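# Move the matching-letter box to the lone box's desk

## Task

One desk holds a group of five boxes and a second desk holds a single box, and each box shows a letter on its top face. Find the box in the group whose letter matches the single box's letter and move it onto the single box's desk, resting directly on the desk surface rather than on top of anything else there. All other boxes must stay on the desk where they began. The robot must not tip over or finish leaning, or the task fails. The moved box must stay in place without the robot holding or supporting it at the end.

## Robot and tools

ROBOT. A TidyBot++ with one arm: a mobile base 0.54 m long, 0.50 m wide and 0.38 m tall on four powered casters, carrying a seven-joint arm with a two-finger gripper. The shoulder sits 0.12 m ahead of the base centre at 0.68 m height. Two cameras: base_camera and wrist_camera, which looks along the hand. The arm starts folded with the hand pointing down; folded, the hand reaches up to 0.08 m past the base front and the elbow reaches up to 1.15 m high. A downward-pointing hand can go no higher than about 0.94 m above the floor, and only near the base.

FRAMES. Base frame: origin on the floor below the base centre, x forward, y left, z up. hand_pose is reported in it, as the point between the finger pads; its z axis runs out along the fingers, and the fingers move along its y axis. The odometry frame is the base frame where the scene began. base_odometry counts wheel rotation, so wheel slip looks like travel, and it drifts by a few cm and several degrees over roughly thirty moves. Heading is positive to the left, range -3.142 to 3.142. base_tilt is in degrees, with forward and right positive; tilt readings carry a fixed bias of about 1 degree plus noise.

execute_actions. Argument actions: a list with zero or one action. An action may contain base, joints, speeds; the motions in it start together. base holds exactly one key, each an offset from where the base last reported itself: translate_m (metres, forward positive, -2 to 2), strafe_m (metres, left positive, -2 to 2), rotate_rad (radians, counter-clockwise from above positive, -6.3 to 6.3). joints holds absolute targets by name, in radians: joint_1_rad (any angle, turns the whole arm about vertical, positive clockwise from above, opposite to rotate_rad), joint_2_rad shoulder -2.249 to 2.249, joint_3_rad any angle, joint_4_rad elbow -2.579 to 2.579, joint_5_rad any angle, joint_6_rad wrist -2.099 to 2.099, joint_7_rad any angle (hand pointing down: positive turns it counter-clockwise from above; at 1.57 the fingers open toward the robot's left and right). gripper_pos is absolute, 0 (open) to 1 (closed); pad gap is about 85 x (1 - gripper_pos) mm. Any-angle joints go the short way, so split turns into steps below half a revolution. Done tolerances: 0.039 for joints 1 to 4, 0.056 for 5 to 7, 0.03 for the gripper. speeds optionally lowers top speed for that action: translate_m and strafe_m 0.05 to 0.5 m/s, rotate_rad 0.1 to 1.57 rad/s (top values are defaults). A base move needing over 8.667 s at its speed is refused; no action runs past 15 s. Unknown keys or out-of-range numbers make the whole call refused with nothing moving. A joint or base left out may still be driving toward an earlier target. cameras: list of base_camera, wrist_camera or all; omitted/null means all, [] means none. An empty actions list just reports state and images.

ARM GEOMETRY. With joint_1_rad 0, joint_3_rad 3.14, joint_5_rad 0 (near the start), the arm moves in the vertical plane of base x. Segment tilts from vertical (forward positive): upper arm (0.42 m) = joint_2_rad; forearm (0.31 m) = joint_2_rad - joint_4_rad; hand (0.31 m to the hand point) = that minus joint_6_rad. Forward reach from the shoulder is the sum of length x sin(tilt), height is the sum of length x cos(tilt). Closed fingertips reach about 20 mm past the hand point.

RESULTS. base_status and joint_status report how each motion ended: done, off_target (resting away from target, may still push), contact_stop or time_out (target dropped, holding in place). A blocked base can report done though short. "joint command not followed" with a cause line means the arm targets were withheld, usually to prevent self-collision; the gripper still acts, and withheld joints show not_followed and may be retried later. on_its_own lists motion you did not command. motor_effort gives percent of maximum per motor, bracketed value is the noisy peak. gripper done at 1 means empty; off_target at 1 means an object stopped the fingers. ARM HIT means the arm struck the base or itself. The pictures line names the images in order.

wait: seconds 0 to 10, commands nothing, returns state and images.
zoom_image: camera (base_camera or wrist_camera) and region [x0, y0, x1, y1] in pixels from the top-left, at most 504 by 504, on that camera's latest full image. Use it to read box letters.
finished_scene: scene, the integer of the current scene; ends it irreversibly and reports success and the next task. Replying with no tool call ends everything.

ACCURACY. Friction may leave joints slightly off even when all done; resending the same target does nothing. Correct by sending last command + (wanted - read). The hand is often 1-2 cm off, more when stretched; trust camera images. Loads make the arm sag; while holding something, never command a joint to its read angle.

AVOID. Dropping, slamming or shoving boxes; knocking others off their desk. Driving while the arm is caught on something high (about 0.8 m up) can tip the robot; back away or retract the arm to recover. Blocked joints and bases keep pushing harder. Torque faults (joints 1-4 limit 104.5 N m, 5-7 limit 51.3) freeze the arm for 10 s. Holding a load heats motors; MOTOR HOT appears at 60 C and at 75 C the arm sinks (OVER-TEMPERATURE FAULT), so do not linger holding a box. The robot keeps its last command while you think, and loose objects may occasionally be nudged. Release the box and clear away before finishing.

Each tool is called after "Emit:" as a command line: name --argument value for each argument, lists and objects as JSON in quotes; but a table of rows of numbers goes row by row, as --pt "numbers of a row", without its own name.

## Session

Emit:
execute_actions --actions '[]'

Scene clock: 0.00 s.
base_odometry: x=+0.000 y=+0.000 heading=+0.000 (m, m, rad; odometry frame)
base_tilt: forward=-0.4 right=-0.2 (deg)
base_status: not commanded
joint_positions: joint_1_rad=+0.037 joint_2_rad=-0.354 joint_3_rad=+3.162 joint_4_rad=-2.561 joint_5_rad=-0.010 joint_6_rad=-0.895 joint_7_rad=+1.568 gripper_pos=+0.000
joint_status: not commanded
motor_effort: joint_1_rad=+0 joint_2_rad=-1 joint_3_rad=-1 joint_4_rad=+12 joint_5_rad=-1 joint_6_rad=+0 joint_7_rad=+0 (%)
hand_pose: x=+0.2384 y=-0.0022 z=+0.5787 quat_wxyz=(-0.007, +0.999, -0.032, +0.020) (m; base frame)
pictures: base_camera, wrist_camera
Images, in order (width x height): base_camera 644x364, wrist_camera 644x476.

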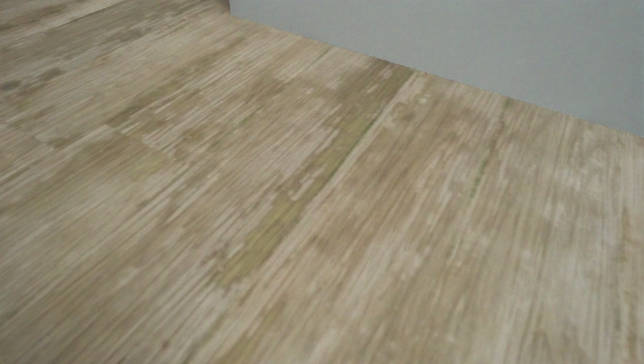

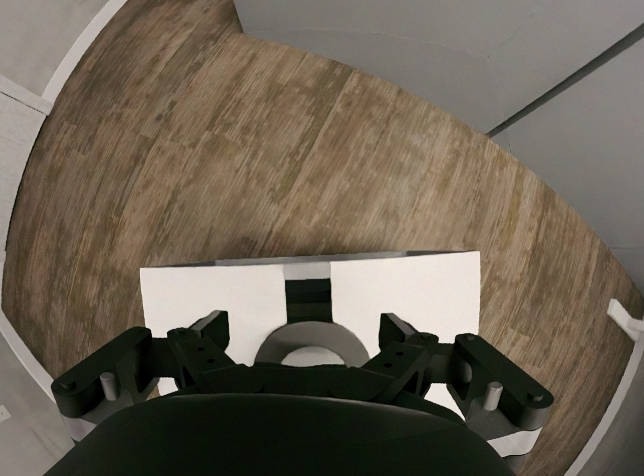

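Emit:
execute_actions --actions '[{"joints":{"joint_2_rad":-0.8,"joint_4_rad":-1.6,"joint_6_rad":-1.3}}]'

Scene clock: 8.00 s.
base_odometry: x=+0.000 y=+0.000 heading=+0.000 (m, m, rad; odometry frame)
base_tilt: forward=-0.4 right=-0.2 (deg)
base_status: not commanded
joint_positions: joint_1_rad=+0.037 joint_2_rad=-0.791 joint_3_rad=+3.162 joint_4_rad=-1.620 joint_5_rad=-0.010 joint_6_rad=-1.273 joint_7_rad=+1.568 gripper_pos=+0.000
joint_status: all done
motor_effort: joint_1_rad=+0(0) joint_2_rad=+9(11) joint_3_rad=+0(0) joint_4_rad=+16(18) joint_5_rad=-1(1) joint_6_rad=+7(6) joint_7_rad=-1(0) (%)
hand_pose: x=+0.3200 y=-0.0109 z=+1.0327 quat_wxyz=(+0.001, +0.867, -0.026, +0.497) (m; base frame)
pictures: base_camera, wrist_camera
Images, in order (width x height): base_camera 644x364, wrist_camera 644x476.

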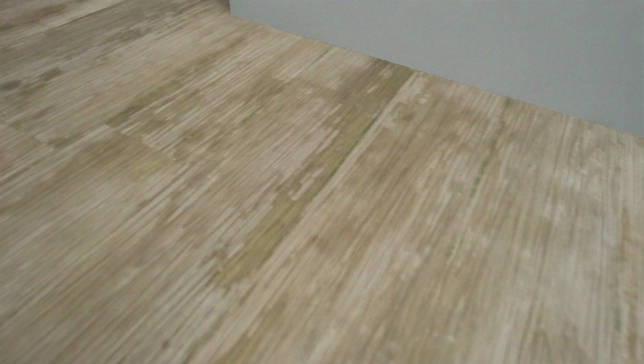

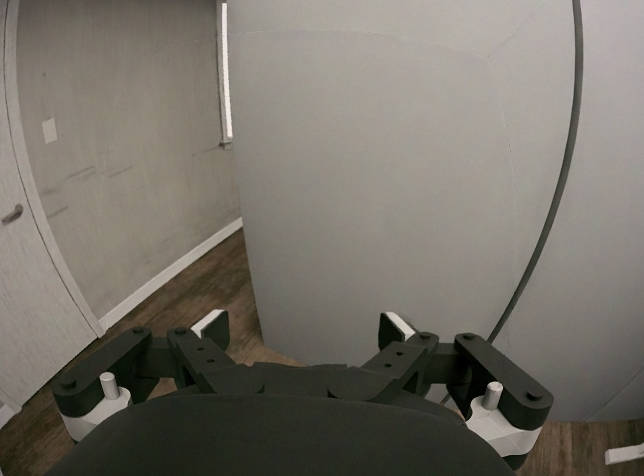

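Emit:
execute_actions --actions '[{"joints":{"joint_1_rad":-1.6}}]' --cameras '["wrist_camera"]'

Emit:
execute_actions --actions '[{"joints":{"joint_1_rad":-3.1}}]' --cameras '["wrist_camera"]'

Emit:
execute_actions --actions '[{"joints":{"joint_1_rad":1.6}}]' --cameras '["wrist_camera"]'

Scene clock: 13.97 s.
base_odometry: x=+0.000 y=+0.000 heading=+0.000 (m, m, rad; odometry frame)
base_tilt: forward=-0.4 right=-0.2 (deg)
base_status: not commanded
joint_positions: joint_1_rad=-1.588 joint_2_rad=-0.791 joint_3_rad=+3.162 joint_4_rad=-1.620 joint_5_rad=-0.010 joint_6_rad=-1.273 joint_7_rad=+1.568 gripper_pos=+0.000
joint_status: all done
motor_effort: joint_1_rad=+0(1) joint_2_rad=+9(10) joint_3_rad=+0(1) joint_4_rad=+16(16) joint_5_rad=+0(1) joint_6_rad=+7(7) joint_7_rad=+0(0) (%)
hand_pose: x=+0.1192 y=+0.2013 z=+1.0327 quat_wxyz=(-0.360, +0.615, +0.612, +0.342) (m; base frame)
pictures: wrist_camera
Images, in order (width x height): wrist_camera 644x476.

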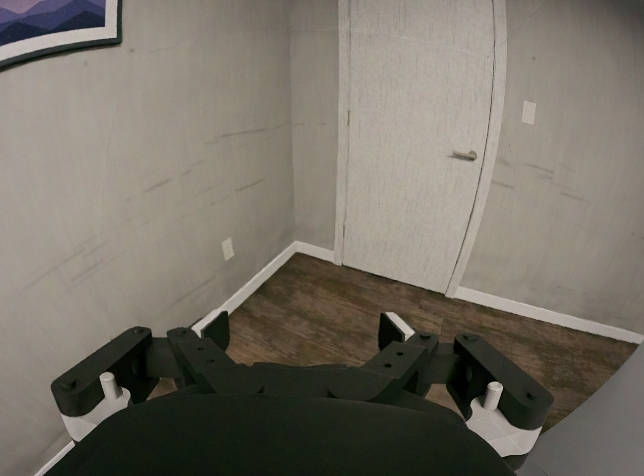

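Scene clock: 16.70 s.
base_odometry: x=+0.000 y=+0.000 heading=+0.000 (m, m, rad; odometry frame)
base_tilt: forward=-0.4 right=-0.2 (deg)
base_status: not commanded
joint_positions: joint_1_rad=-3.088 joint_2_rad=-0.791 joint_3_rad=+3.162 joint_4_rad=-1.620 joint_5_rad=-0.010 joint_6_rad=-1.273 joint_7_rad=+1.568 gripper_pos=+0.000
joint_status: all done
motor_effort: joint_1_rad=+0(0) joint_2_rad=+9(10) joint_3_rad=+0(0) joint_4_rad=+16(16) joint_5_rad=+0(1) joint_6_rad=+7(7) joint_7_rad=+0(0) (%)
hand_pose: x=-0.0817 y=+0.0144 z=+1.0327 quat_wxyz=(-0.497, +0.033, +0.867, +0.005) (m; base frame)
pictures: wrist_camera
Images, in order (width x height): wrist_camera 644x476.

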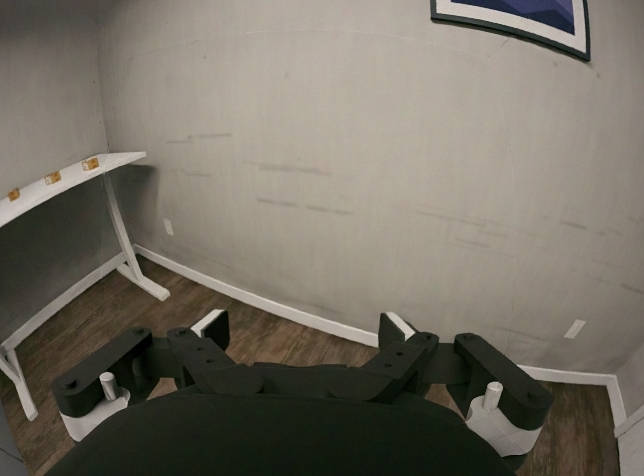

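Scene clock: 19.50 s.
base_odometry: x=+0.000 y=+0.000 heading=+0.000 (m, m, rad; odometry frame)
base_tilt: forward=-0.4 right=-0.2 (deg)
base_status: not commanded
joint_positions: joint_1_rad=-4.671 joint_2_rad=-0.791 joint_3_rad=+3.162 joint_4_rad=-1.620 joint_5_rad=-0.010 joint_6_rad=-1.273 joint_7_rad=+1.568 gripper_pos=+0.000
joint_status: all done
motor_effort: joint_1_rad=+0(0) joint_2_rad=+9(10) joint_3_rad=+0(0) joint_4_rad=+16(16) joint_5_rad=-1(1) joint_6_rad=+6(7) joint_7_rad=+0(0) (%)
hand_pose: x=+0.1071 y=-0.2009 z=+1.0327 quat_wxyz=(-0.353, -0.594, +0.633, -0.350) (m; base frame)
pictures: wrist_camera
Images, in order (width x height): wrist_camera 644x476.

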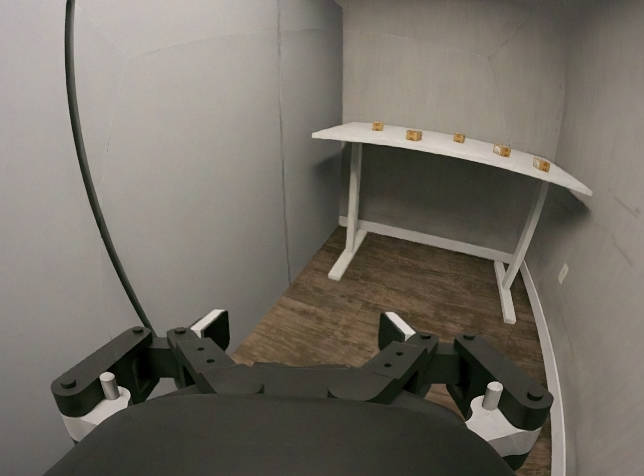

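Emit:
execute_actions --actions '[{"base":{"rotate_rad":-1.97},"joints":{"joint_1_rad":0.0}}]'

Scene clock: 27.33 s.
base_odometry: x=+0.000 y=+0.000 heading=-1.969 (m, m, rad; odometry frame)
base_tilt: forward=-0.4 right=-0.2 (deg)
base_status: done
joint_positions: joint_1_rad=-6.271 joint_2_rad=-0.791 joint_3_rad=+3.162 joint_4_rad=-1.620 joint_5_rad=-0.010 joint_6_rad=-1.274 joint_7_rad=+1.568 gripper_pos=+0.000
joint_status: all done
motor_effort: joint_1_rad=+0(0) joint_2_rad=+9(11) joint_3_rad=-1(0) joint_4_rad=+16(17) joint_5_rad=-1(1) joint_6_rad=+7(7) joint_7_rad=+0(0) (%)
hand_pose: x=+0.3201 y=-0.0059 z=+1.0326 quat_wxyz=(+0.005, -0.868, +0.015, -0.497) (m; base frame)
pictures: base_camera, wrist_camera
Images, in order (width x height): base_camera 644x364, wrist_camera 644x476.

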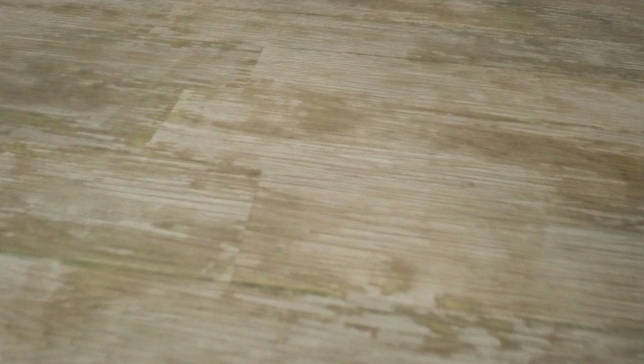

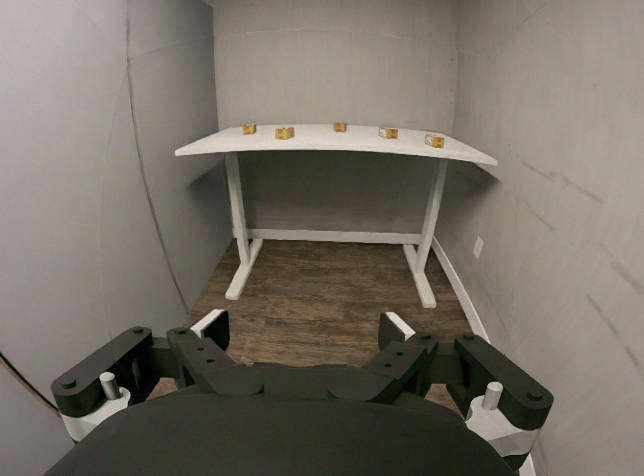

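Emit:
execute_actions --actions '[{"base":{"translate_m":-0.75},"joints":{"joint_1_rad":-1.75}}]'

Scene clock: 44.03 s.
base_odometry: x=+0.292 y=+0.691 heading=-1.970 (m, m, rad; odometry frame)
base_tilt: forward=-0.4 right=-0.2 (deg)
base_status: done
joint_positions: joint_1_rad=-8.021 joint_2_rad=-0.792 joint_3_rad=+3.162 joint_4_rad=-1.620 joint_5_rad=-0.010 joint_6_rad=-1.274 joint_7_rad=+1.568 gripper_pos=+0.000
joint_status: all done
motor_effort: joint_1_rad=+0(1) joint_2_rad=+9(11) joint_3_rad=-1(2) joint_4_rad=+16(18) joint_5_rad=-1(1) joint_6_rad=+7(7) joint_7_rad=+0(0) (%)
hand_pose: x=+0.0892 y=+0.1984 z=+1.0327 quat_wxyz=(+0.385, -0.568, -0.656, -0.315) (m; base frame)
pictures: base_camera, wrist_camera
Images, in order (width x height): base_camera 644x364, wrist_camera 644x476.

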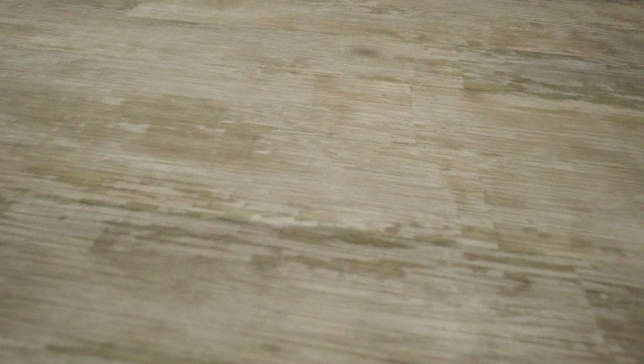

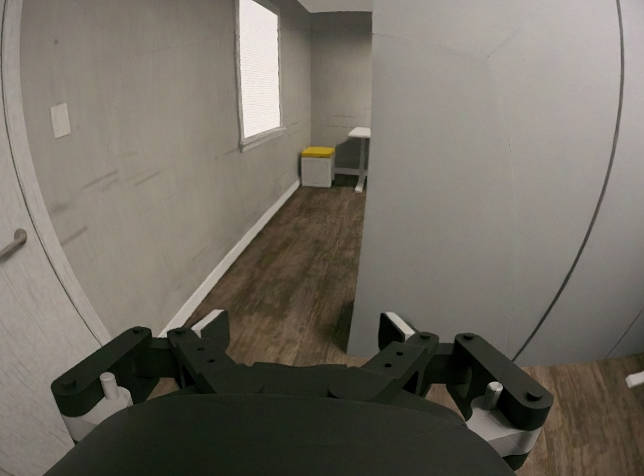

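Emit:
execute_actions --actions '[{"base":{"rotate_rad":1.6},"joints":{"joint_1_rad":0.0}}]'

Scene clock: 53.57 s.
base_odometry: x=+0.292 y=+0.691 heading=-0.371 (m, m, rad; odometry frame)
base_tilt: forward=-0.4 right=-0.2 (deg)
base_status: done
joint_positions: joint_1_rad=-6.295 joint_2_rad=-0.792 joint_3_rad=+3.162 joint_4_rad=-1.620 joint_5_rad=-0.010 joint_6_rad=-1.274 joint_7_rad=+1.568 gripper_pos=+0.000
joint_status: all done
motor_effort: joint_1_rad=+0(1) joint_2_rad=+10(11) joint_3_rad=+0(0) joint_4_rad=+16(16) joint_5_rad=+0(0) joint_6_rad=+7(7) joint_7_rad=-1(0) (%)
hand_pose: x=+0.3196 y=-0.0011 z=+1.0327 quat_wxyz=(+0.011, -0.868, +0.005, -0.497) (m; base frame)
pictures: base_camera, wrist_camera
Images, in order (width x height): base_camera 644x364, wrist_camera 644x476.

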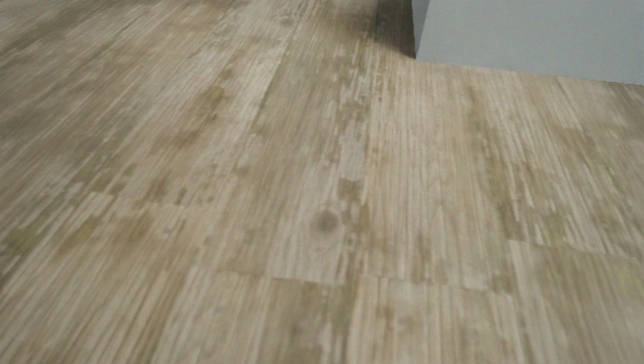

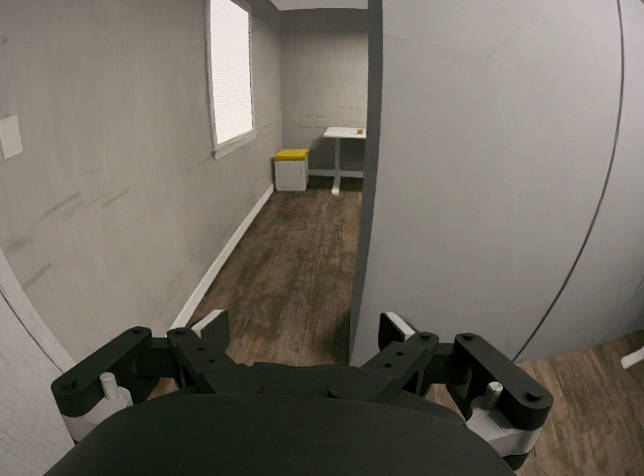

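Emit:
execute_actions --actions '[{"base":{"rotate_rad":-0.07}}]' --cameras '[]'

Emit:
execute_actions --actions '[{"base":{"strafe_m":0.25}}]'

Scene clock: 61.13 s.
base_odometry: x=+0.292 y=+0.691 heading=-0.440 (m, m, rad; odometry frame)
base_tilt: forward=-0.4 right=-0.2 (deg)
base_status: done
joint_positions: joint_1_rad=-6.294 joint_2_rad=-0.792 joint_3_rad=+3.162 joint_4_rad=-1.620 joint_5_rad=-0.010 joint_6_rad=-1.274 joint_7_rad=+1.568 gripper_pos=+0.000
joint_status: not commanded
motor_effort: joint_1_rad=+0(1) joint_2_rad=+9(10) joint_3_rad=+0(0) joint_4_rad=+16(16) joint_5_rad=-1(2) joint_6_rad=+7(6) joint_7_rad=+0(0) (%)
hand_pose: x=+0.3196 y=-0.0013 z=+1.0327 quat_wxyz=(+0.011, -0.868, +0.005, -0.497) (m; base frame)
pictures: none
No camera images: the call's "cameras" was empty. Leave "cameras" out to get every camera's image.

Scene clock: 62.90 s.
base_odometry: x=+0.398 y=+0.918 heading=-0.439 (m, m, rad; odometry frame)
base_tilt: forward=-0.4 right=-0.2 (deg)
base_status: done
joint_positions: joint_1_rad=-6.292 joint_2_rad=-0.792 joint_3_rad=+3.161 joint_4_rad=-1.620 joint_5_rad=-0.010 joint_6_rad=-1.274 joint_7_rad=+1.568 gripper_pos=+0.000
joint_status: not commanded
motor_effort: joint_1_rad=+0(1) joint_2_rad=+9(10) joint_3_rad=+0(3) joint_4_rad=+16(16) joint_5_rad=+0(1) joint_6_rad=+7(7) joint_7_rad=+0(1) (%)
hand_pose: x=+0.3195 y=-0.0017 z=+1.0327 quat_wxyz=(+0.010, -0.868, +0.006, -0.497) (m; base frame)
pictures: base_camera, wrist_camera
Images, in order (width x height): base_camera 644x364, wrist_camera 644x476.

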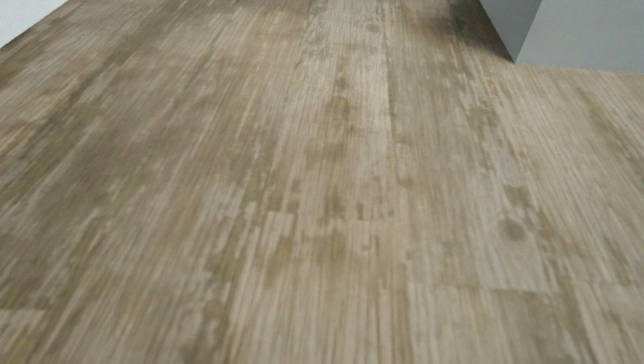

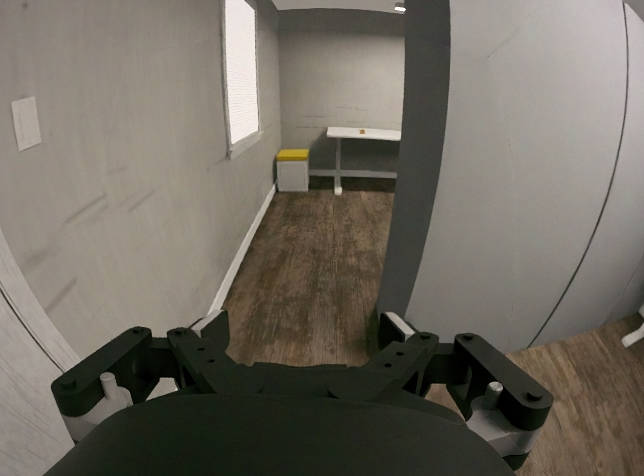

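Emit:
execute_actions --actions '[{"base":{"translate_m":1.5}}]'

Scene clock: 69.80 s.
base_odometry: x=+1.756 y=+0.281 heading=-0.439 (m, m, rad; odometry frame)
base_tilt: forward=-0.4 right=-0.2 (deg)
base_status: done
joint_positions: joint_1_rad=-6.292 joint_2_rad=-0.796 joint_3_rad=+3.161 joint_4_rad=-1.619 joint_5_rad=-0.010 joint_6_rad=-1.276 joint_7_rad=+1.568 gripper_pos=+0.000
joint_status: not commanded
motor_effort: joint_1_rad=+0(1) joint_2_rad=+10(13) joint_3_rad=+0(0) joint_4_rad=+16(17) joint_5_rad=+0(1) joint_6_rad=+7(7) joint_7_rad=+0(1) (%)
hand_pose: x=+0.3179 y=-0.0017 z=+1.0331 quat_wxyz=(+0.010, -0.867, +0.006, -0.498) (m; base frame)
pictures: base_camera, wrist_camera
Images, in order (width x height): base_camera 644x364, wrist_camera 644x476.

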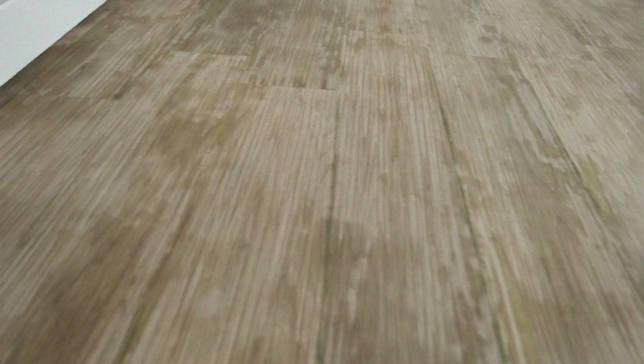

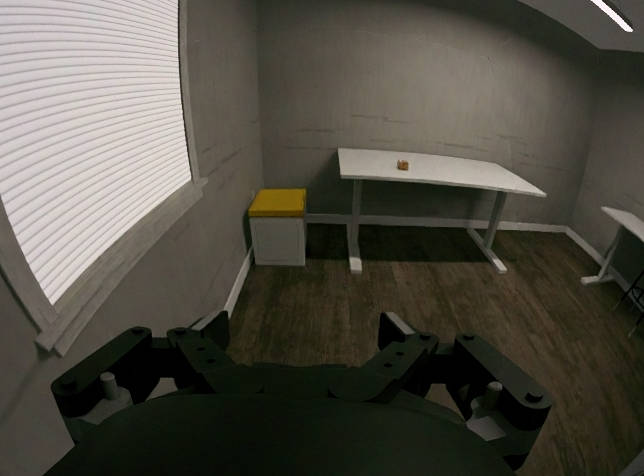

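Emit:
execute_actions --actions '[{"base":{"translate_m":0.7}}]' --cameras '[]'

Emit:
execute_actions --actions '[{"base":{"strafe_m":-0.4},"joints":{"joint_6_rad":-1.6}}]'

Scene clock: 76.27 s.
base_odometry: x=+2.390 y=-0.017 heading=-0.439 (m, m, rad; odometry frame)
base_tilt: forward=-0.4 right=-0.2 (deg)
base_status: done
joint_positions: joint_1_rad=-6.292 joint_2_rad=-0.797 joint_3_rad=+3.161 joint_4_rad=-1.619 joint_5_rad=-0.010 joint_6_rad=-1.277 joint_7_rad=+1.568 gripper_pos=+0.000
joint_status: not commanded
motor_effort: joint_1_rad=+0(0) joint_2_rad=+10(12) joint_3_rad=-1(1) joint_4_rad=+16(17) joint_5_rad=-1(1) joint_6_rad=+7(7) joint_7_rad=+0(1) (%)
hand_pose: x=+0.3172 y=-0.0017 z=+1.0334 quat_wxyz=(+0.010, -0.867, +0.006, -0.498) (m; base frame)
pictures: none
No camera images: the call's "cameras" was empty. Leave "cameras" out to get every camera's image.

Scene clock: 78.40 s.
base_odometry: x=+2.221 y=-0.379 heading=-0.438 (m, m, rad; odometry frame)
base_tilt: forward=-0.4 right=-0.2 (deg)
base_status: done
joint_positions: joint_1_rad=-6.292 joint_2_rad=-0.798 joint_3_rad=+3.161 joint_4_rad=-1.618 joint_5_rad=-0.010 joint_6_rad=-1.594 joint_7_rad=+1.568 gripper_pos=+0.000
joint_status: all done
motor_effort: joint_1_rad=+0(2) joint_2_rad=+11(12) joint_3_rad=+0(2) joint_4_rad=+15(16) joint_5_rad=-1(2) joint_6_rad=+5(6) joint_7_rad=+0(1) (%)
hand_pose: x=+0.2549 y=-0.0002 z=+0.9579 quat_wxyz=(+0.011, -0.934, +0.005, -0.356) (m; base frame)
pictures: base_camera, wrist_camera
Images, in order (width x height): base_camera 644x364, wrist_camera 644x476.

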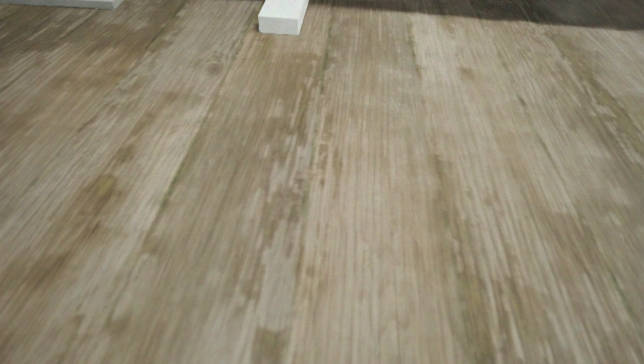

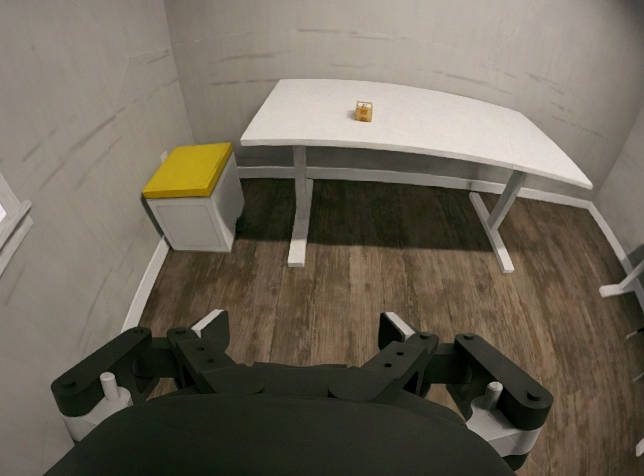

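Emit:
zoom_image --camera "wrist_camera" --region '[324, 80, 404, 140]'

Region (324, 80, 404, 140) of wrist_camera's 644x476 image, scaled by 6.300; it fills the top 378 rows of this view, and the rest is white.

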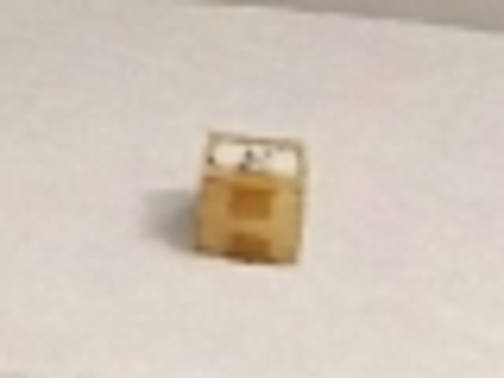

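Emit:
execute_actions --actions '[{"base":{"translate_m":0.3},"joints":{"joint_1_rad":-0.08,"joint_2_rad":0.25,"joint_4_rad":-0.9,"joint_6_rad":-1.5}}]'

Scene clock: 89.57 s.
base_odometry: x=+2.492 y=-0.507 heading=-0.439 (m, m, rad; odometry frame)
base_tilt: forward=-0.4 right=-0.2 (deg)
base_status: done
joint_positions: joint_1_rad=-6.348 joint_2_rad=+0.242 joint_3_rad=+3.161 joint_4_rad=-0.926 joint_5_rad=-0.010 joint_6_rad=-1.526 joint_7_rad=+1.568 gripper_pos=+0.000
joint_status: all done
motor_effort: joint_1_rad=+0(0) joint_2_rad=-28(29) joint_3_rad=-1(1) joint_4_rad=+17(17) joint_5_rad=-1(0) joint_6_rad=+3(6) joint_7_rad=-1(1) (%)
hand_pose: x=+0.6433 y=+0.0295 z=+0.9333 quat_wxyz=(+0.008, -0.975, -0.022, -0.222) (m; base frame)
pictures: base_camera, wrist_camera
Images, in order (width x height): base_camera 644x364, wrist_camera 644x476.

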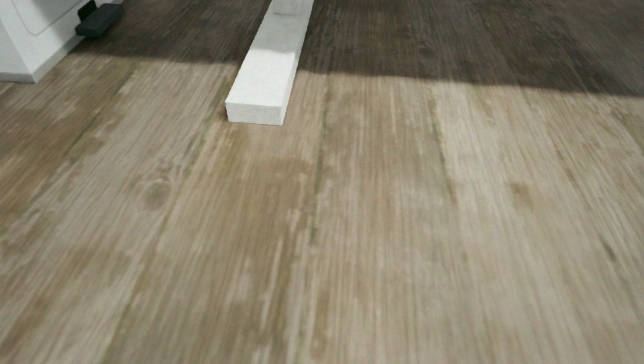

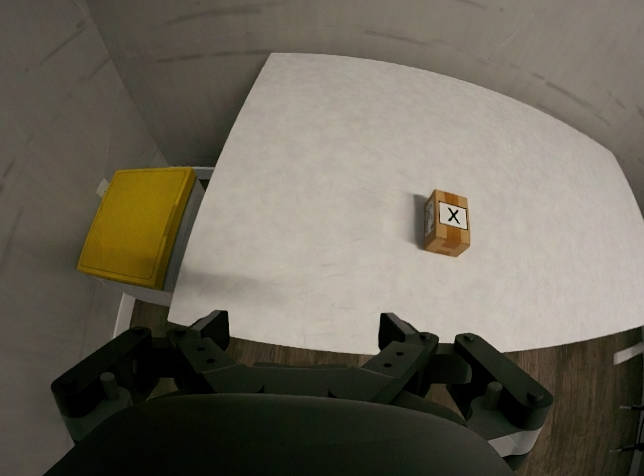

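Emit:
zoom_image --camera "wrist_camera" --region '[400, 170, 500, 270]'

Region (400, 170, 500, 270) of wrist_camera's 644x476 image, scaled by 5.040.

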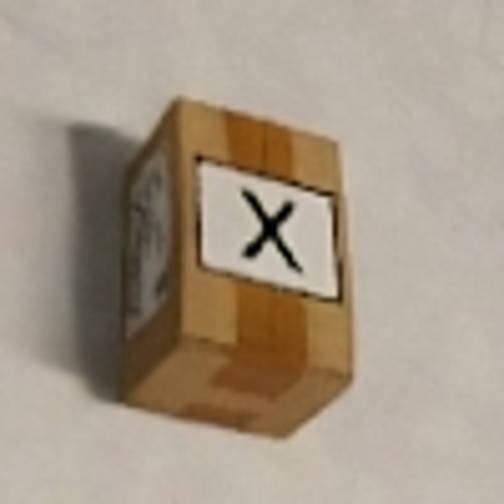

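Emit:
execute_actions --actions '[{"base":{"translate_m":-0.4},"joints":{"joint_1_rad":0.0,"joint_2_rad":-0.8,"joint_4_rad":-1.6,"joint_6_rad":-1.3}}]' --cameras '[]'

Emit:
execute_actions --actions '[{"base":{"rotate_rad":3.11}}]'

Scene clock: 99.47 s.
base_odometry: x=+2.130 y=-0.337 heading=-0.438 (m, m, rad; odometry frame)
base_tilt: forward=-0.4 right=-0.2 (deg)
base_status: done
joint_positions: joint_1_rad=-6.299 joint_2_rad=-0.794 joint_3_rad=+3.161 joint_4_rad=-1.575 joint_5_rad=-0.010 joint_6_rad=-1.327 joint_7_rad=+1.568 gripper_pos=+0.000
joint_status: all done
motor_effort: joint_1_rad=+0(3) joint_2_rad=+10(33) joint_3_rad=+0(2) joint_4_rad=+15(18) joint_5_rad=+0(1) joint_6_rad=+7(7) joint_7_rad=+0(0) (%)
hand_pose: x=+0.3077 y=-0.0004 z=+1.0408 quat_wxyz=(+0.012, -0.869, +0.003, -0.494) (m; base frame)
pictures: none
No camera images: the call's "cameras" was empty. Leave "cameras" out to get every camera's image.

Scene clock: 102.73 s.
base_odometry: x=+2.130 y=-0.337 heading=+2.671 (m, m, rad; odometry frame)
base_tilt: forward=-0.4 right=-0.2 (deg)
base_status: done
joint_positions: joint_1_rad=-6.297 joint_2_rad=-0.794 joint_3_rad=+3.161 joint_4_rad=-1.576 joint_5_rad=-0.010 joint_6_rad=-1.326 joint_7_rad=+1.568 gripper_pos=+0.000
joint_status: not commanded
motor_effort: joint_1_rad=+0(0) joint_2_rad=+10(11) joint_3_rad=-1(2) joint_4_rad=+15(16) joint_5_rad=+0(1) joint_6_rad=+7(7) joint_7_rad=+0(0) (%)
hand_pose: x=+0.3079 y=-0.0008 z=+1.0411 quat_wxyz=(+0.012, -0.869, +0.004, -0.495) (m; base frame)
pictures: base_camera, wrist_camera
Images, in order (width x height): base_camera 644x364, wrist_camera 644x476.

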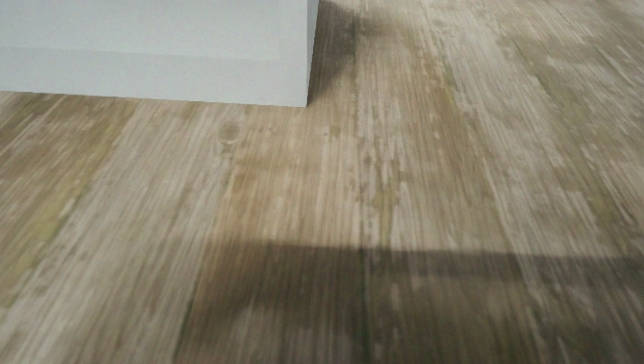

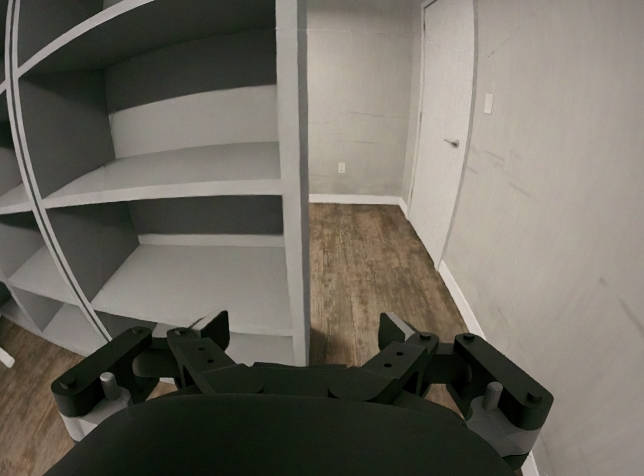

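Emit:
execute_actions --actions '[{"base":{"strafe_m":-0.42}}]'

Scene clock: 108.37 s.
base_odometry: x=+2.320 y=+0.038 heading=+2.672 (m, m, rad; odometry frame)
base_tilt: forward=-0.4 right=-0.2 (deg)
base_status: done
joint_positions: joint_1_rad=-6.294 joint_2_rad=-0.794 joint_3_rad=+3.162 joint_4_rad=-1.576 joint_5_rad=-0.010 joint_6_rad=-1.326 joint_7_rad=+1.568 gripper_pos=+0.000
joint_status: not commanded
motor_effort: joint_1_rad=+0(1) joint_2_rad=+10(11) joint_3_rad=+0(2) joint_4_rad=+15(16) joint_5_rad=+0(1) joint_6_rad=+7(7) joint_7_rad=+0(0) (%)
hand_pose: x=+0.3079 y=-0.0013 z=+1.0411 quat_wxyz=(+0.011, -0.869, +0.005, -0.495) (m; base frame)
pictures: base_camera, wrist_camera
Images, in order (width x height): base_camera 644x364, wrist_camera 644x476.

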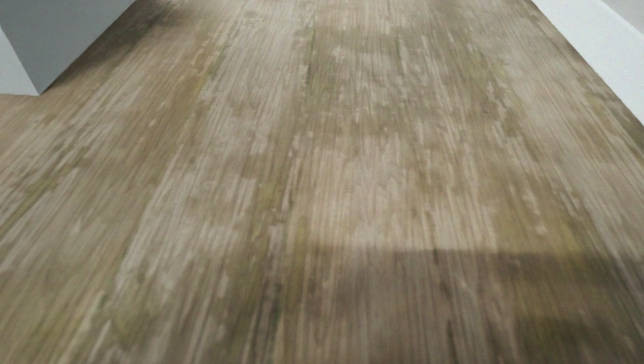

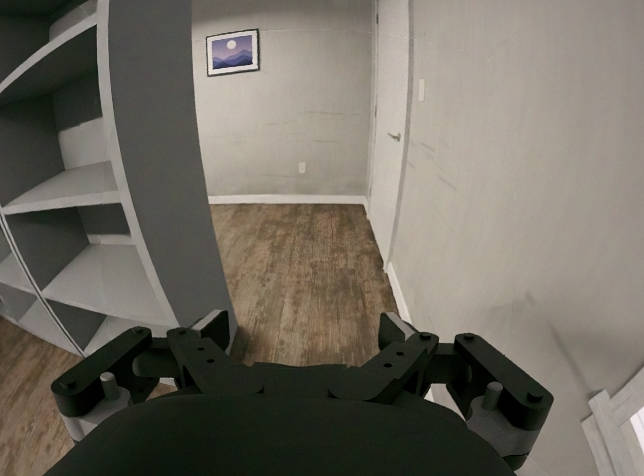

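Emit:
execute_actions --actions '[{"base":{"translate_m":2.0}}]'

Scene clock: 119.73 s.
base_odometry: x=+0.537 y=+0.944 heading=+2.672 (m, m, rad; odometry frame)
base_tilt: forward=-0.4 right=-0.2 (deg)
base_status: done
joint_positions: joint_1_rad=-6.294 joint_2_rad=-0.797 joint_3_rad=+3.162 joint_4_rad=-1.579 joint_5_rad=-0.010 joint_6_rad=-1.324 joint_7_rad=+1.568 gripper_pos=+0.000
joint_status: not commanded
motor_effort: joint_1_rad=+0(1) joint_2_rad=+10(14) joint_3_rad=+0(0) joint_4_rad=+15(17) joint_5_rad=-1(1) joint_6_rad=+7(7) joint_7_rad=+0(0) (%)
hand_pose: x=+0.3075 y=-0.0013 z=+1.0402 quat_wxyz=(+0.011, -0.869, +0.005, -0.495) (m; base frame)
pictures: base_camera, wrist_camera
Images, in order (width x height): base_camera 644x364, wrist_camera 644x476.

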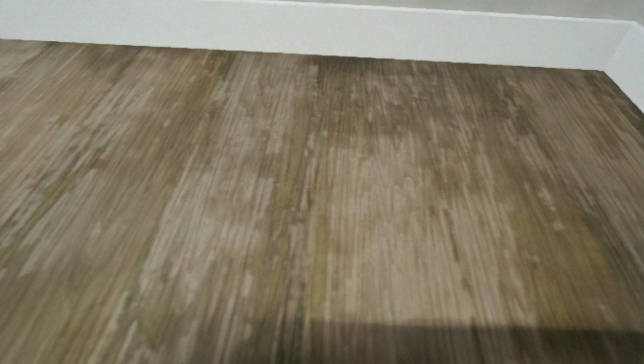

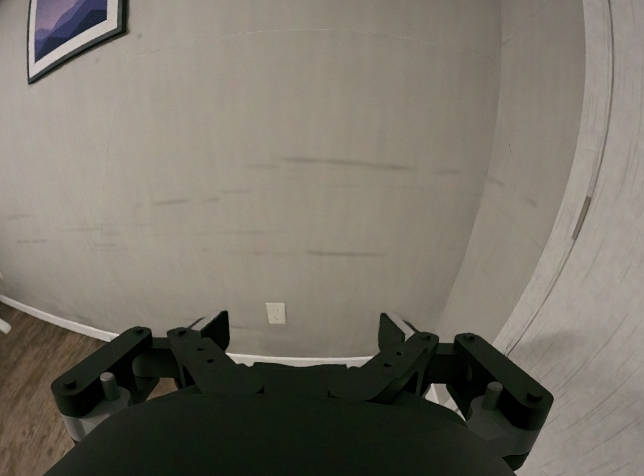

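Emit:
execute_actions --actions '[{"base":{"strafe_m":0.2}}]' --cameras '[]'

Emit:
execute_actions --actions '[{"base":{"rotate_rad":1.59}}]'

Scene clock: 124.13 s.
base_odometry: x=+0.446 y=+0.766 heading=+2.671 (m, m, rad; odometry frame)
base_tilt: forward=-0.4 right=-0.2 (deg)
base_status: done
joint_positions: joint_1_rad=-6.292 joint_2_rad=-0.797 joint_3_rad=+3.161 joint_4_rad=-1.579 joint_5_rad=-0.010 joint_6_rad=-1.324 joint_7_rad=+1.568 gripper_pos=+0.000
joint_status: not commanded
motor_effort: joint_1_rad=+1(1) joint_2_rad=+10(11) joint_3_rad=+0(2) joint_4_rad=+16(15) joint_5_rad=-2(1) joint_6_rad=+6(6) joint_7_rad=+0(0) (%)
hand_pose: x=+0.3075 y=-0.0018 z=+1.0402 quat_wxyz=(+0.010, -0.869, +0.006, -0.495) (m; base frame)
pictures: none
No camera images: the call's "cameras" was empty. Leave "cameras" out to get every camera's image.

Scene clock: 126.43 s.
base_odometry: x=+0.446 y=+0.766 heading=-2.023 (m, m, rad; odometry frame)
base_tilt: forward=-0.4 right=-0.2 (deg)
base_status: done
joint_positions: joint_1_rad=-6.292 joint_2_rad=-0.797 joint_3_rad=+3.161 joint_4_rad=-1.579 joint_5_rad=-0.010 joint_6_rad=-1.324 joint_7_rad=+1.568 gripper_pos=+0.000
joint_status: not commanded
motor_effort: joint_1_rad=+0(1) joint_2_rad=+10(12) joint_3_rad=+0(0) joint_4_rad=+16(17) joint_5_rad=-1(2) joint_6_rad=+7(6) joint_7_rad=+0(0) (%)
hand_pose: x=+0.3075 y=-0.0018 z=+1.0402 quat_wxyz=(+0.010, -0.869, +0.006, -0.495) (m; base frame)
pictures: base_camera, wrist_camera
Images, in order (width x height): base_camera 644x364, wrist_camera 644x476.

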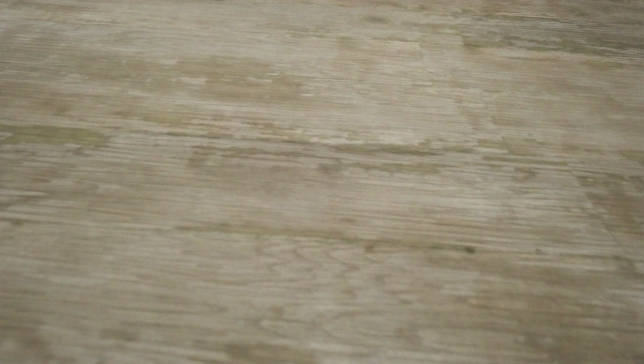

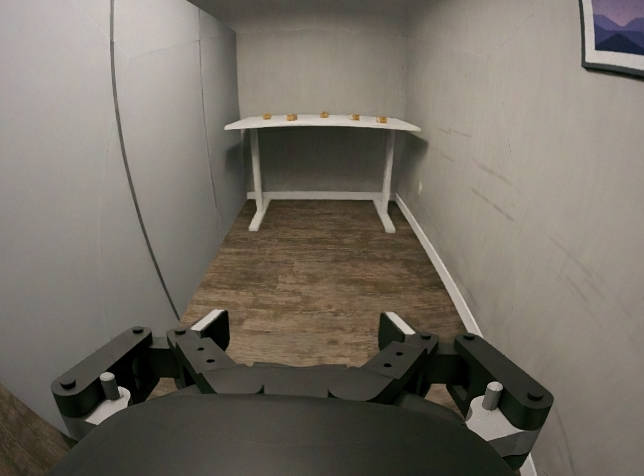

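Emit:
execute_actions --actions '[{"base":{"translate_m":1.4},"joints":{"joint_2_rad":-0.3,"joint_4_rad":-0.6,"joint_6_rad":-1.9}}]'

Scene clock: 133.23 s.
base_odometry: x=-0.164 y=-0.495 heading=-2.022 (m, m, rad; odometry frame)
base_tilt: forward=-0.4 right=-0.2 (deg)
base_status: done
joint_positions: joint_1_rad=-6.292 joint_2_rad=-0.299 joint_3_rad=+3.161 joint_4_rad=-0.623 joint_5_rad=-0.010 joint_6_rad=-1.874 joint_7_rad=+1.568 gripper_pos=+0.000
joint_status: all done
motor_effort: joint_1_rad=+0(0) joint_2_rad=+1(14) joint_3_rad=-1(0) joint_4_rad=+9(16) joint_5_rad=-1(1) joint_6_rad=+7(7) joint_7_rad=-1(0) (%)
hand_pose: x=+0.3473 y=-0.0011 z=+1.1995 quat_wxyz=(+0.004, -0.891, +0.004, -0.455) (m; base frame)
pictures: base_camera, wrist_camera
Images, in order (width x height): base_camera 644x364, wrist_camera 644x476.

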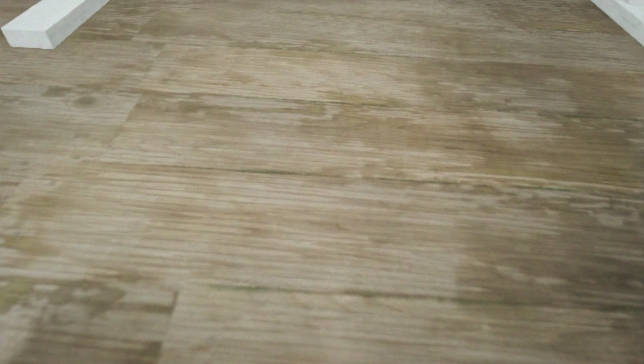

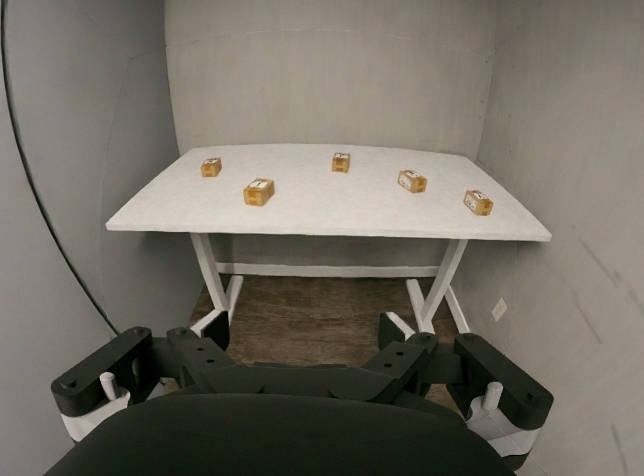

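Emit:
execute_actions --actions '[{"base":{"translate_m":0.35},"joints":{"joint_2_rad":0.0,"joint_4_rad":-0.65,"joint_6_rad":-1.85}}]'

Scene clock: 138.97 s.
base_odometry: x=-0.316 y=-0.810 heading=-2.021 (m, m, rad; odometry frame)
base_tilt: forward=-0.4 right=-0.2 (deg)
base_status: done
joint_positions: joint_1_rad=-6.292 joint_2_rad=+0.013 joint_3_rad=+3.161 joint_4_rad=-0.639 joint_5_rad=-0.010 joint_6_rad=-1.872 joint_7_rad=+1.568 gripper_pos=+0.000
joint_status: all done
motor_effort: joint_1_rad=+0(0) joint_2_rad=-15(24) joint_3_rad=-1(0) joint_4_rad=+13(15) joint_5_rad=+0(1) joint_6_rad=+5(7) joint_7_rad=+0(0) (%)
hand_pose: x=+0.4958 y=+0.0001 z=+1.0982 quat_wxyz=(+0.003, -0.953, +0.004, -0.303) (m; base frame)
pictures: base_camera, wrist_camera
Images, in order (width x height): base_camera 644x364, wrist_camera 644x476.

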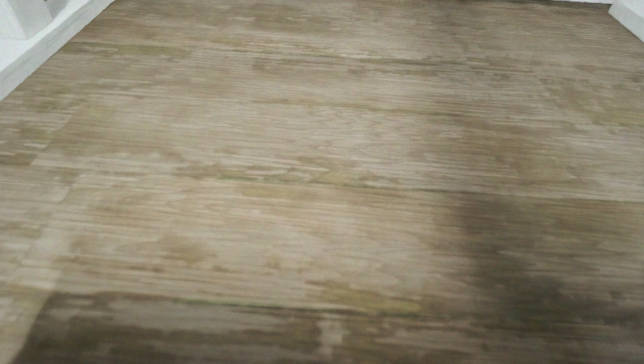

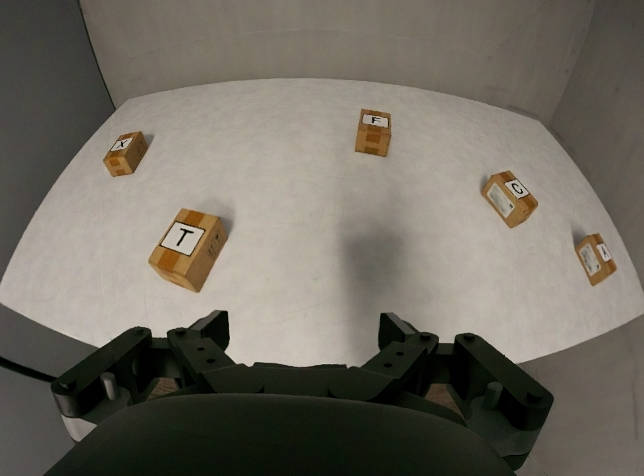

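Emit:
zoom_image --camera "wrist_camera" --region '[80, 100, 200, 200]'

Emit:
zoom_image --camera "wrist_camera" --region '[470, 150, 644, 310]'

Region (80, 100, 200, 200) of wrist_camera's 644x476 image, scaled by 4.200.

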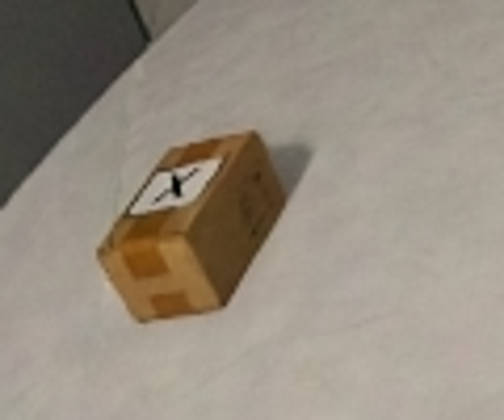

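Region (470, 150, 644, 310) of wrist_camera's 644x476 image, scaled by 2.897; it fills the top 463 rows of this view, and the rest is white.

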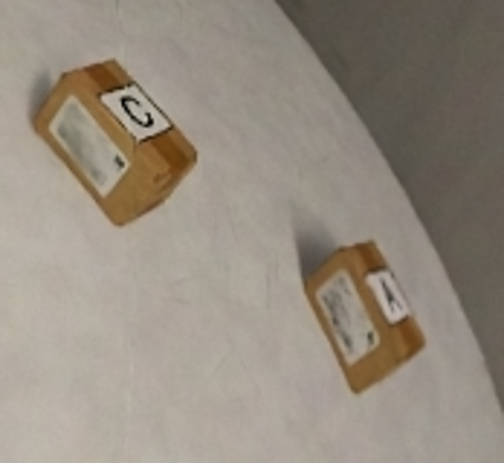

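Emit:
execute_actions --actions '[{"base":{"strafe_m":0.38,"translate_m":0},"speeds":{"strafe_m":0.3}}]'

Emit:
execute_actions --actions '[{"base":{"strafe_m":0.38},"speeds":{"strafe_m":0.3}}]'

action 0: "base" must hold exactly one of rotate_rad, strafe_m, translate_m; got {"strafe_m": 0.38, "translate_m": 0}

Scene clock: 169.93 s.
base_odometry: x=+0.026 y=-0.976 heading=-2.021 (m, m, rad; odometry frame)
base_tilt: forward=-0.4 right=-0.2 (deg)
base_status: done
joint_positions: joint_1_rad=-6.291 joint_2_rad=+0.013 joint_3_rad=+3.161 joint_4_rad=-0.639 joint_5_rad=-0.010 joint_6_rad=-1.872 joint_7_rad=+1.568 gripper_pos=+0.000
joint_status: not commanded
motor_effort: joint_1_rad=+0(1) joint_2_rad=-15(15) joint_3_rad=+0(2) joint_4_rad=+13(13) joint_5_rad=+0(1) joint_6_rad=+5(5) joint_7_rad=+0(0) (%)
hand_pose: x=+0.4956 y=-0.0001 z=+1.0984 quat_wxyz=(+0.003, -0.953, +0.004, -0.304) (m; base frame)
pictures: base_camera, wrist_camera
Images, in order (width x height): base_camera 644x364, wrist_camera 644x476.

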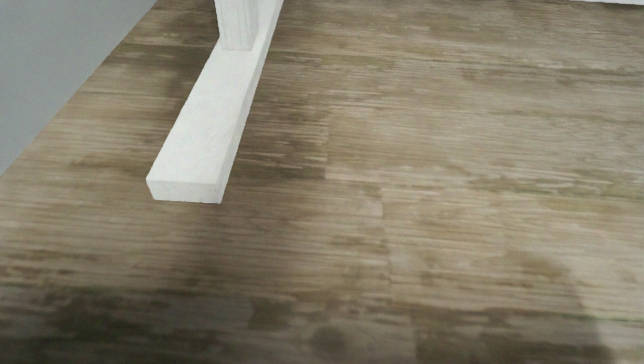

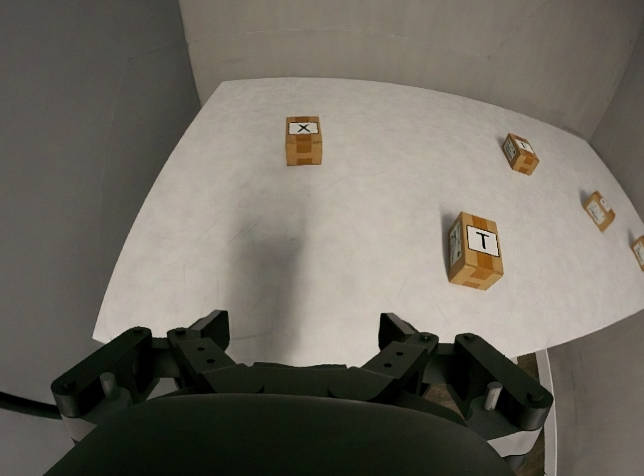

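Emit:
execute_actions --actions '[{"base":{"translate_m":0.06},"joints":{"joint_1_rad":-0.04,"joint_2_rad":0.31,"joint_4_rad":-0.72,"joint_6_rad":-1.26}}]'

Scene clock: 181.30 s.
base_odometry: x=+0.000 y=-1.030 heading=-2.021 (m, m, rad; odometry frame)
base_tilt: forward=-0.4 right=-0.2 (deg)
base_status: done
joint_positions: joint_1_rad=-6.309 joint_2_rad=+0.316 joint_3_rad=+3.161 joint_4_rad=-0.708 joint_5_rad=-0.010 joint_6_rad=-1.284 joint_7_rad=+1.568 gripper_pos=+0.000
joint_status: all done
motor_effort: joint_1_rad=+0(1) joint_2_rad=-30(37) joint_3_rad=-1(1) joint_4_rad=+17(20) joint_5_rad=+0(1) joint_6_rad=+6(6) joint_7_rad=+0(0) (%)
hand_pose: x=+0.7490 y=+0.0109 z=+1.0357 quat_wxyz=(+0.004, -0.914, -0.004, -0.405) (m; base frame)
pictures: base_camera, wrist_camera
Images, in order (width x height): base_camera 644x364, wrist_camera 644x476.

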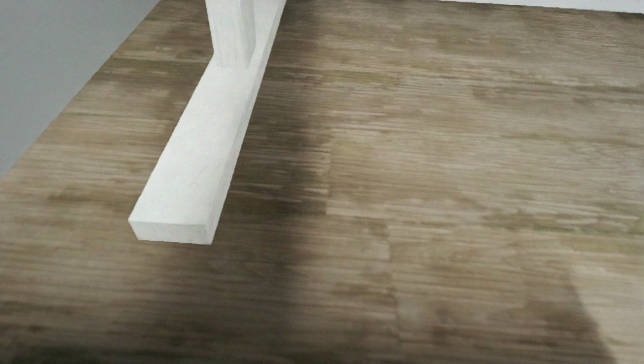

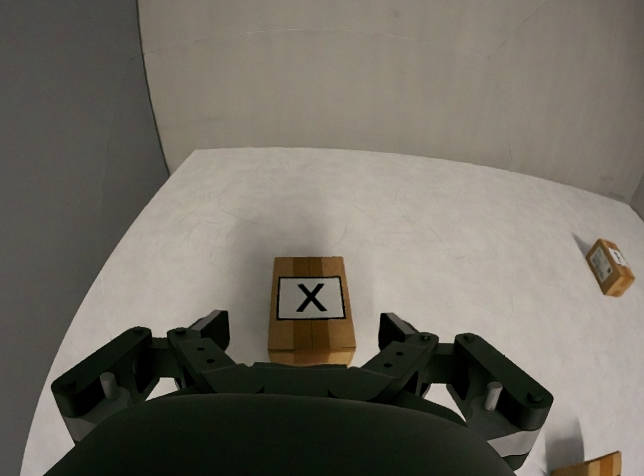

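Emit:
execute_actions --actions '[{"joints":{"joint_2_rad":0.455,"joint_4_rad":-0.58,"joint_6_rad":-1.35}}]' --cameras '["wrist_camera"]'

Scene clock: 192.10 s.
base_odometry: x=+0.000 y=-1.030 heading=-2.021 (m, m, rad; odometry frame)
base_tilt: forward=-0.4 right=-0.2 (deg)
base_status: not commanded
joint_positions: joint_1_rad=-6.309 joint_2_rad=+0.456 joint_3_rad=+3.161 joint_4_rad=-0.602 joint_5_rad=-0.010 joint_6_rad=-1.325 joint_7_rad=+1.568 gripper_pos=+0.000
joint_status: all done
motor_effort: joint_1_rad=+0(0) joint_2_rad=-36(39) joint_3_rad=-1(1) joint_4_rad=+17(19) joint_5_rad=+0(0) joint_6_rad=+5(6) joint_7_rad=+0(0) (%)
hand_pose: x=+0.7925 y=+0.0124 z=+0.9880 quat_wxyz=(+0.003, -0.929, -0.005, -0.371) (m; base frame)
pictures: wrist_camera
Images, in order (width x height): wrist_camera 644x476.

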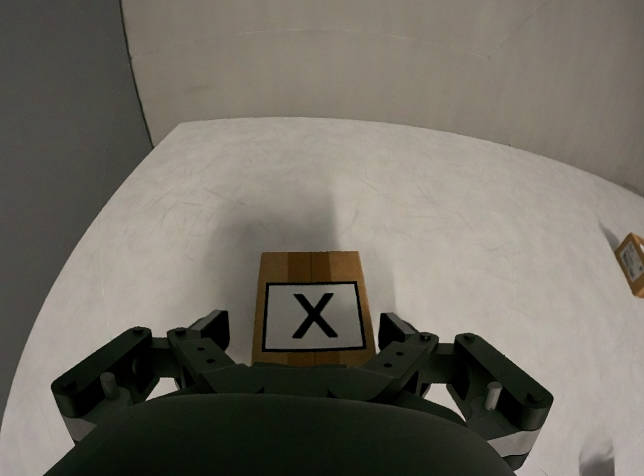

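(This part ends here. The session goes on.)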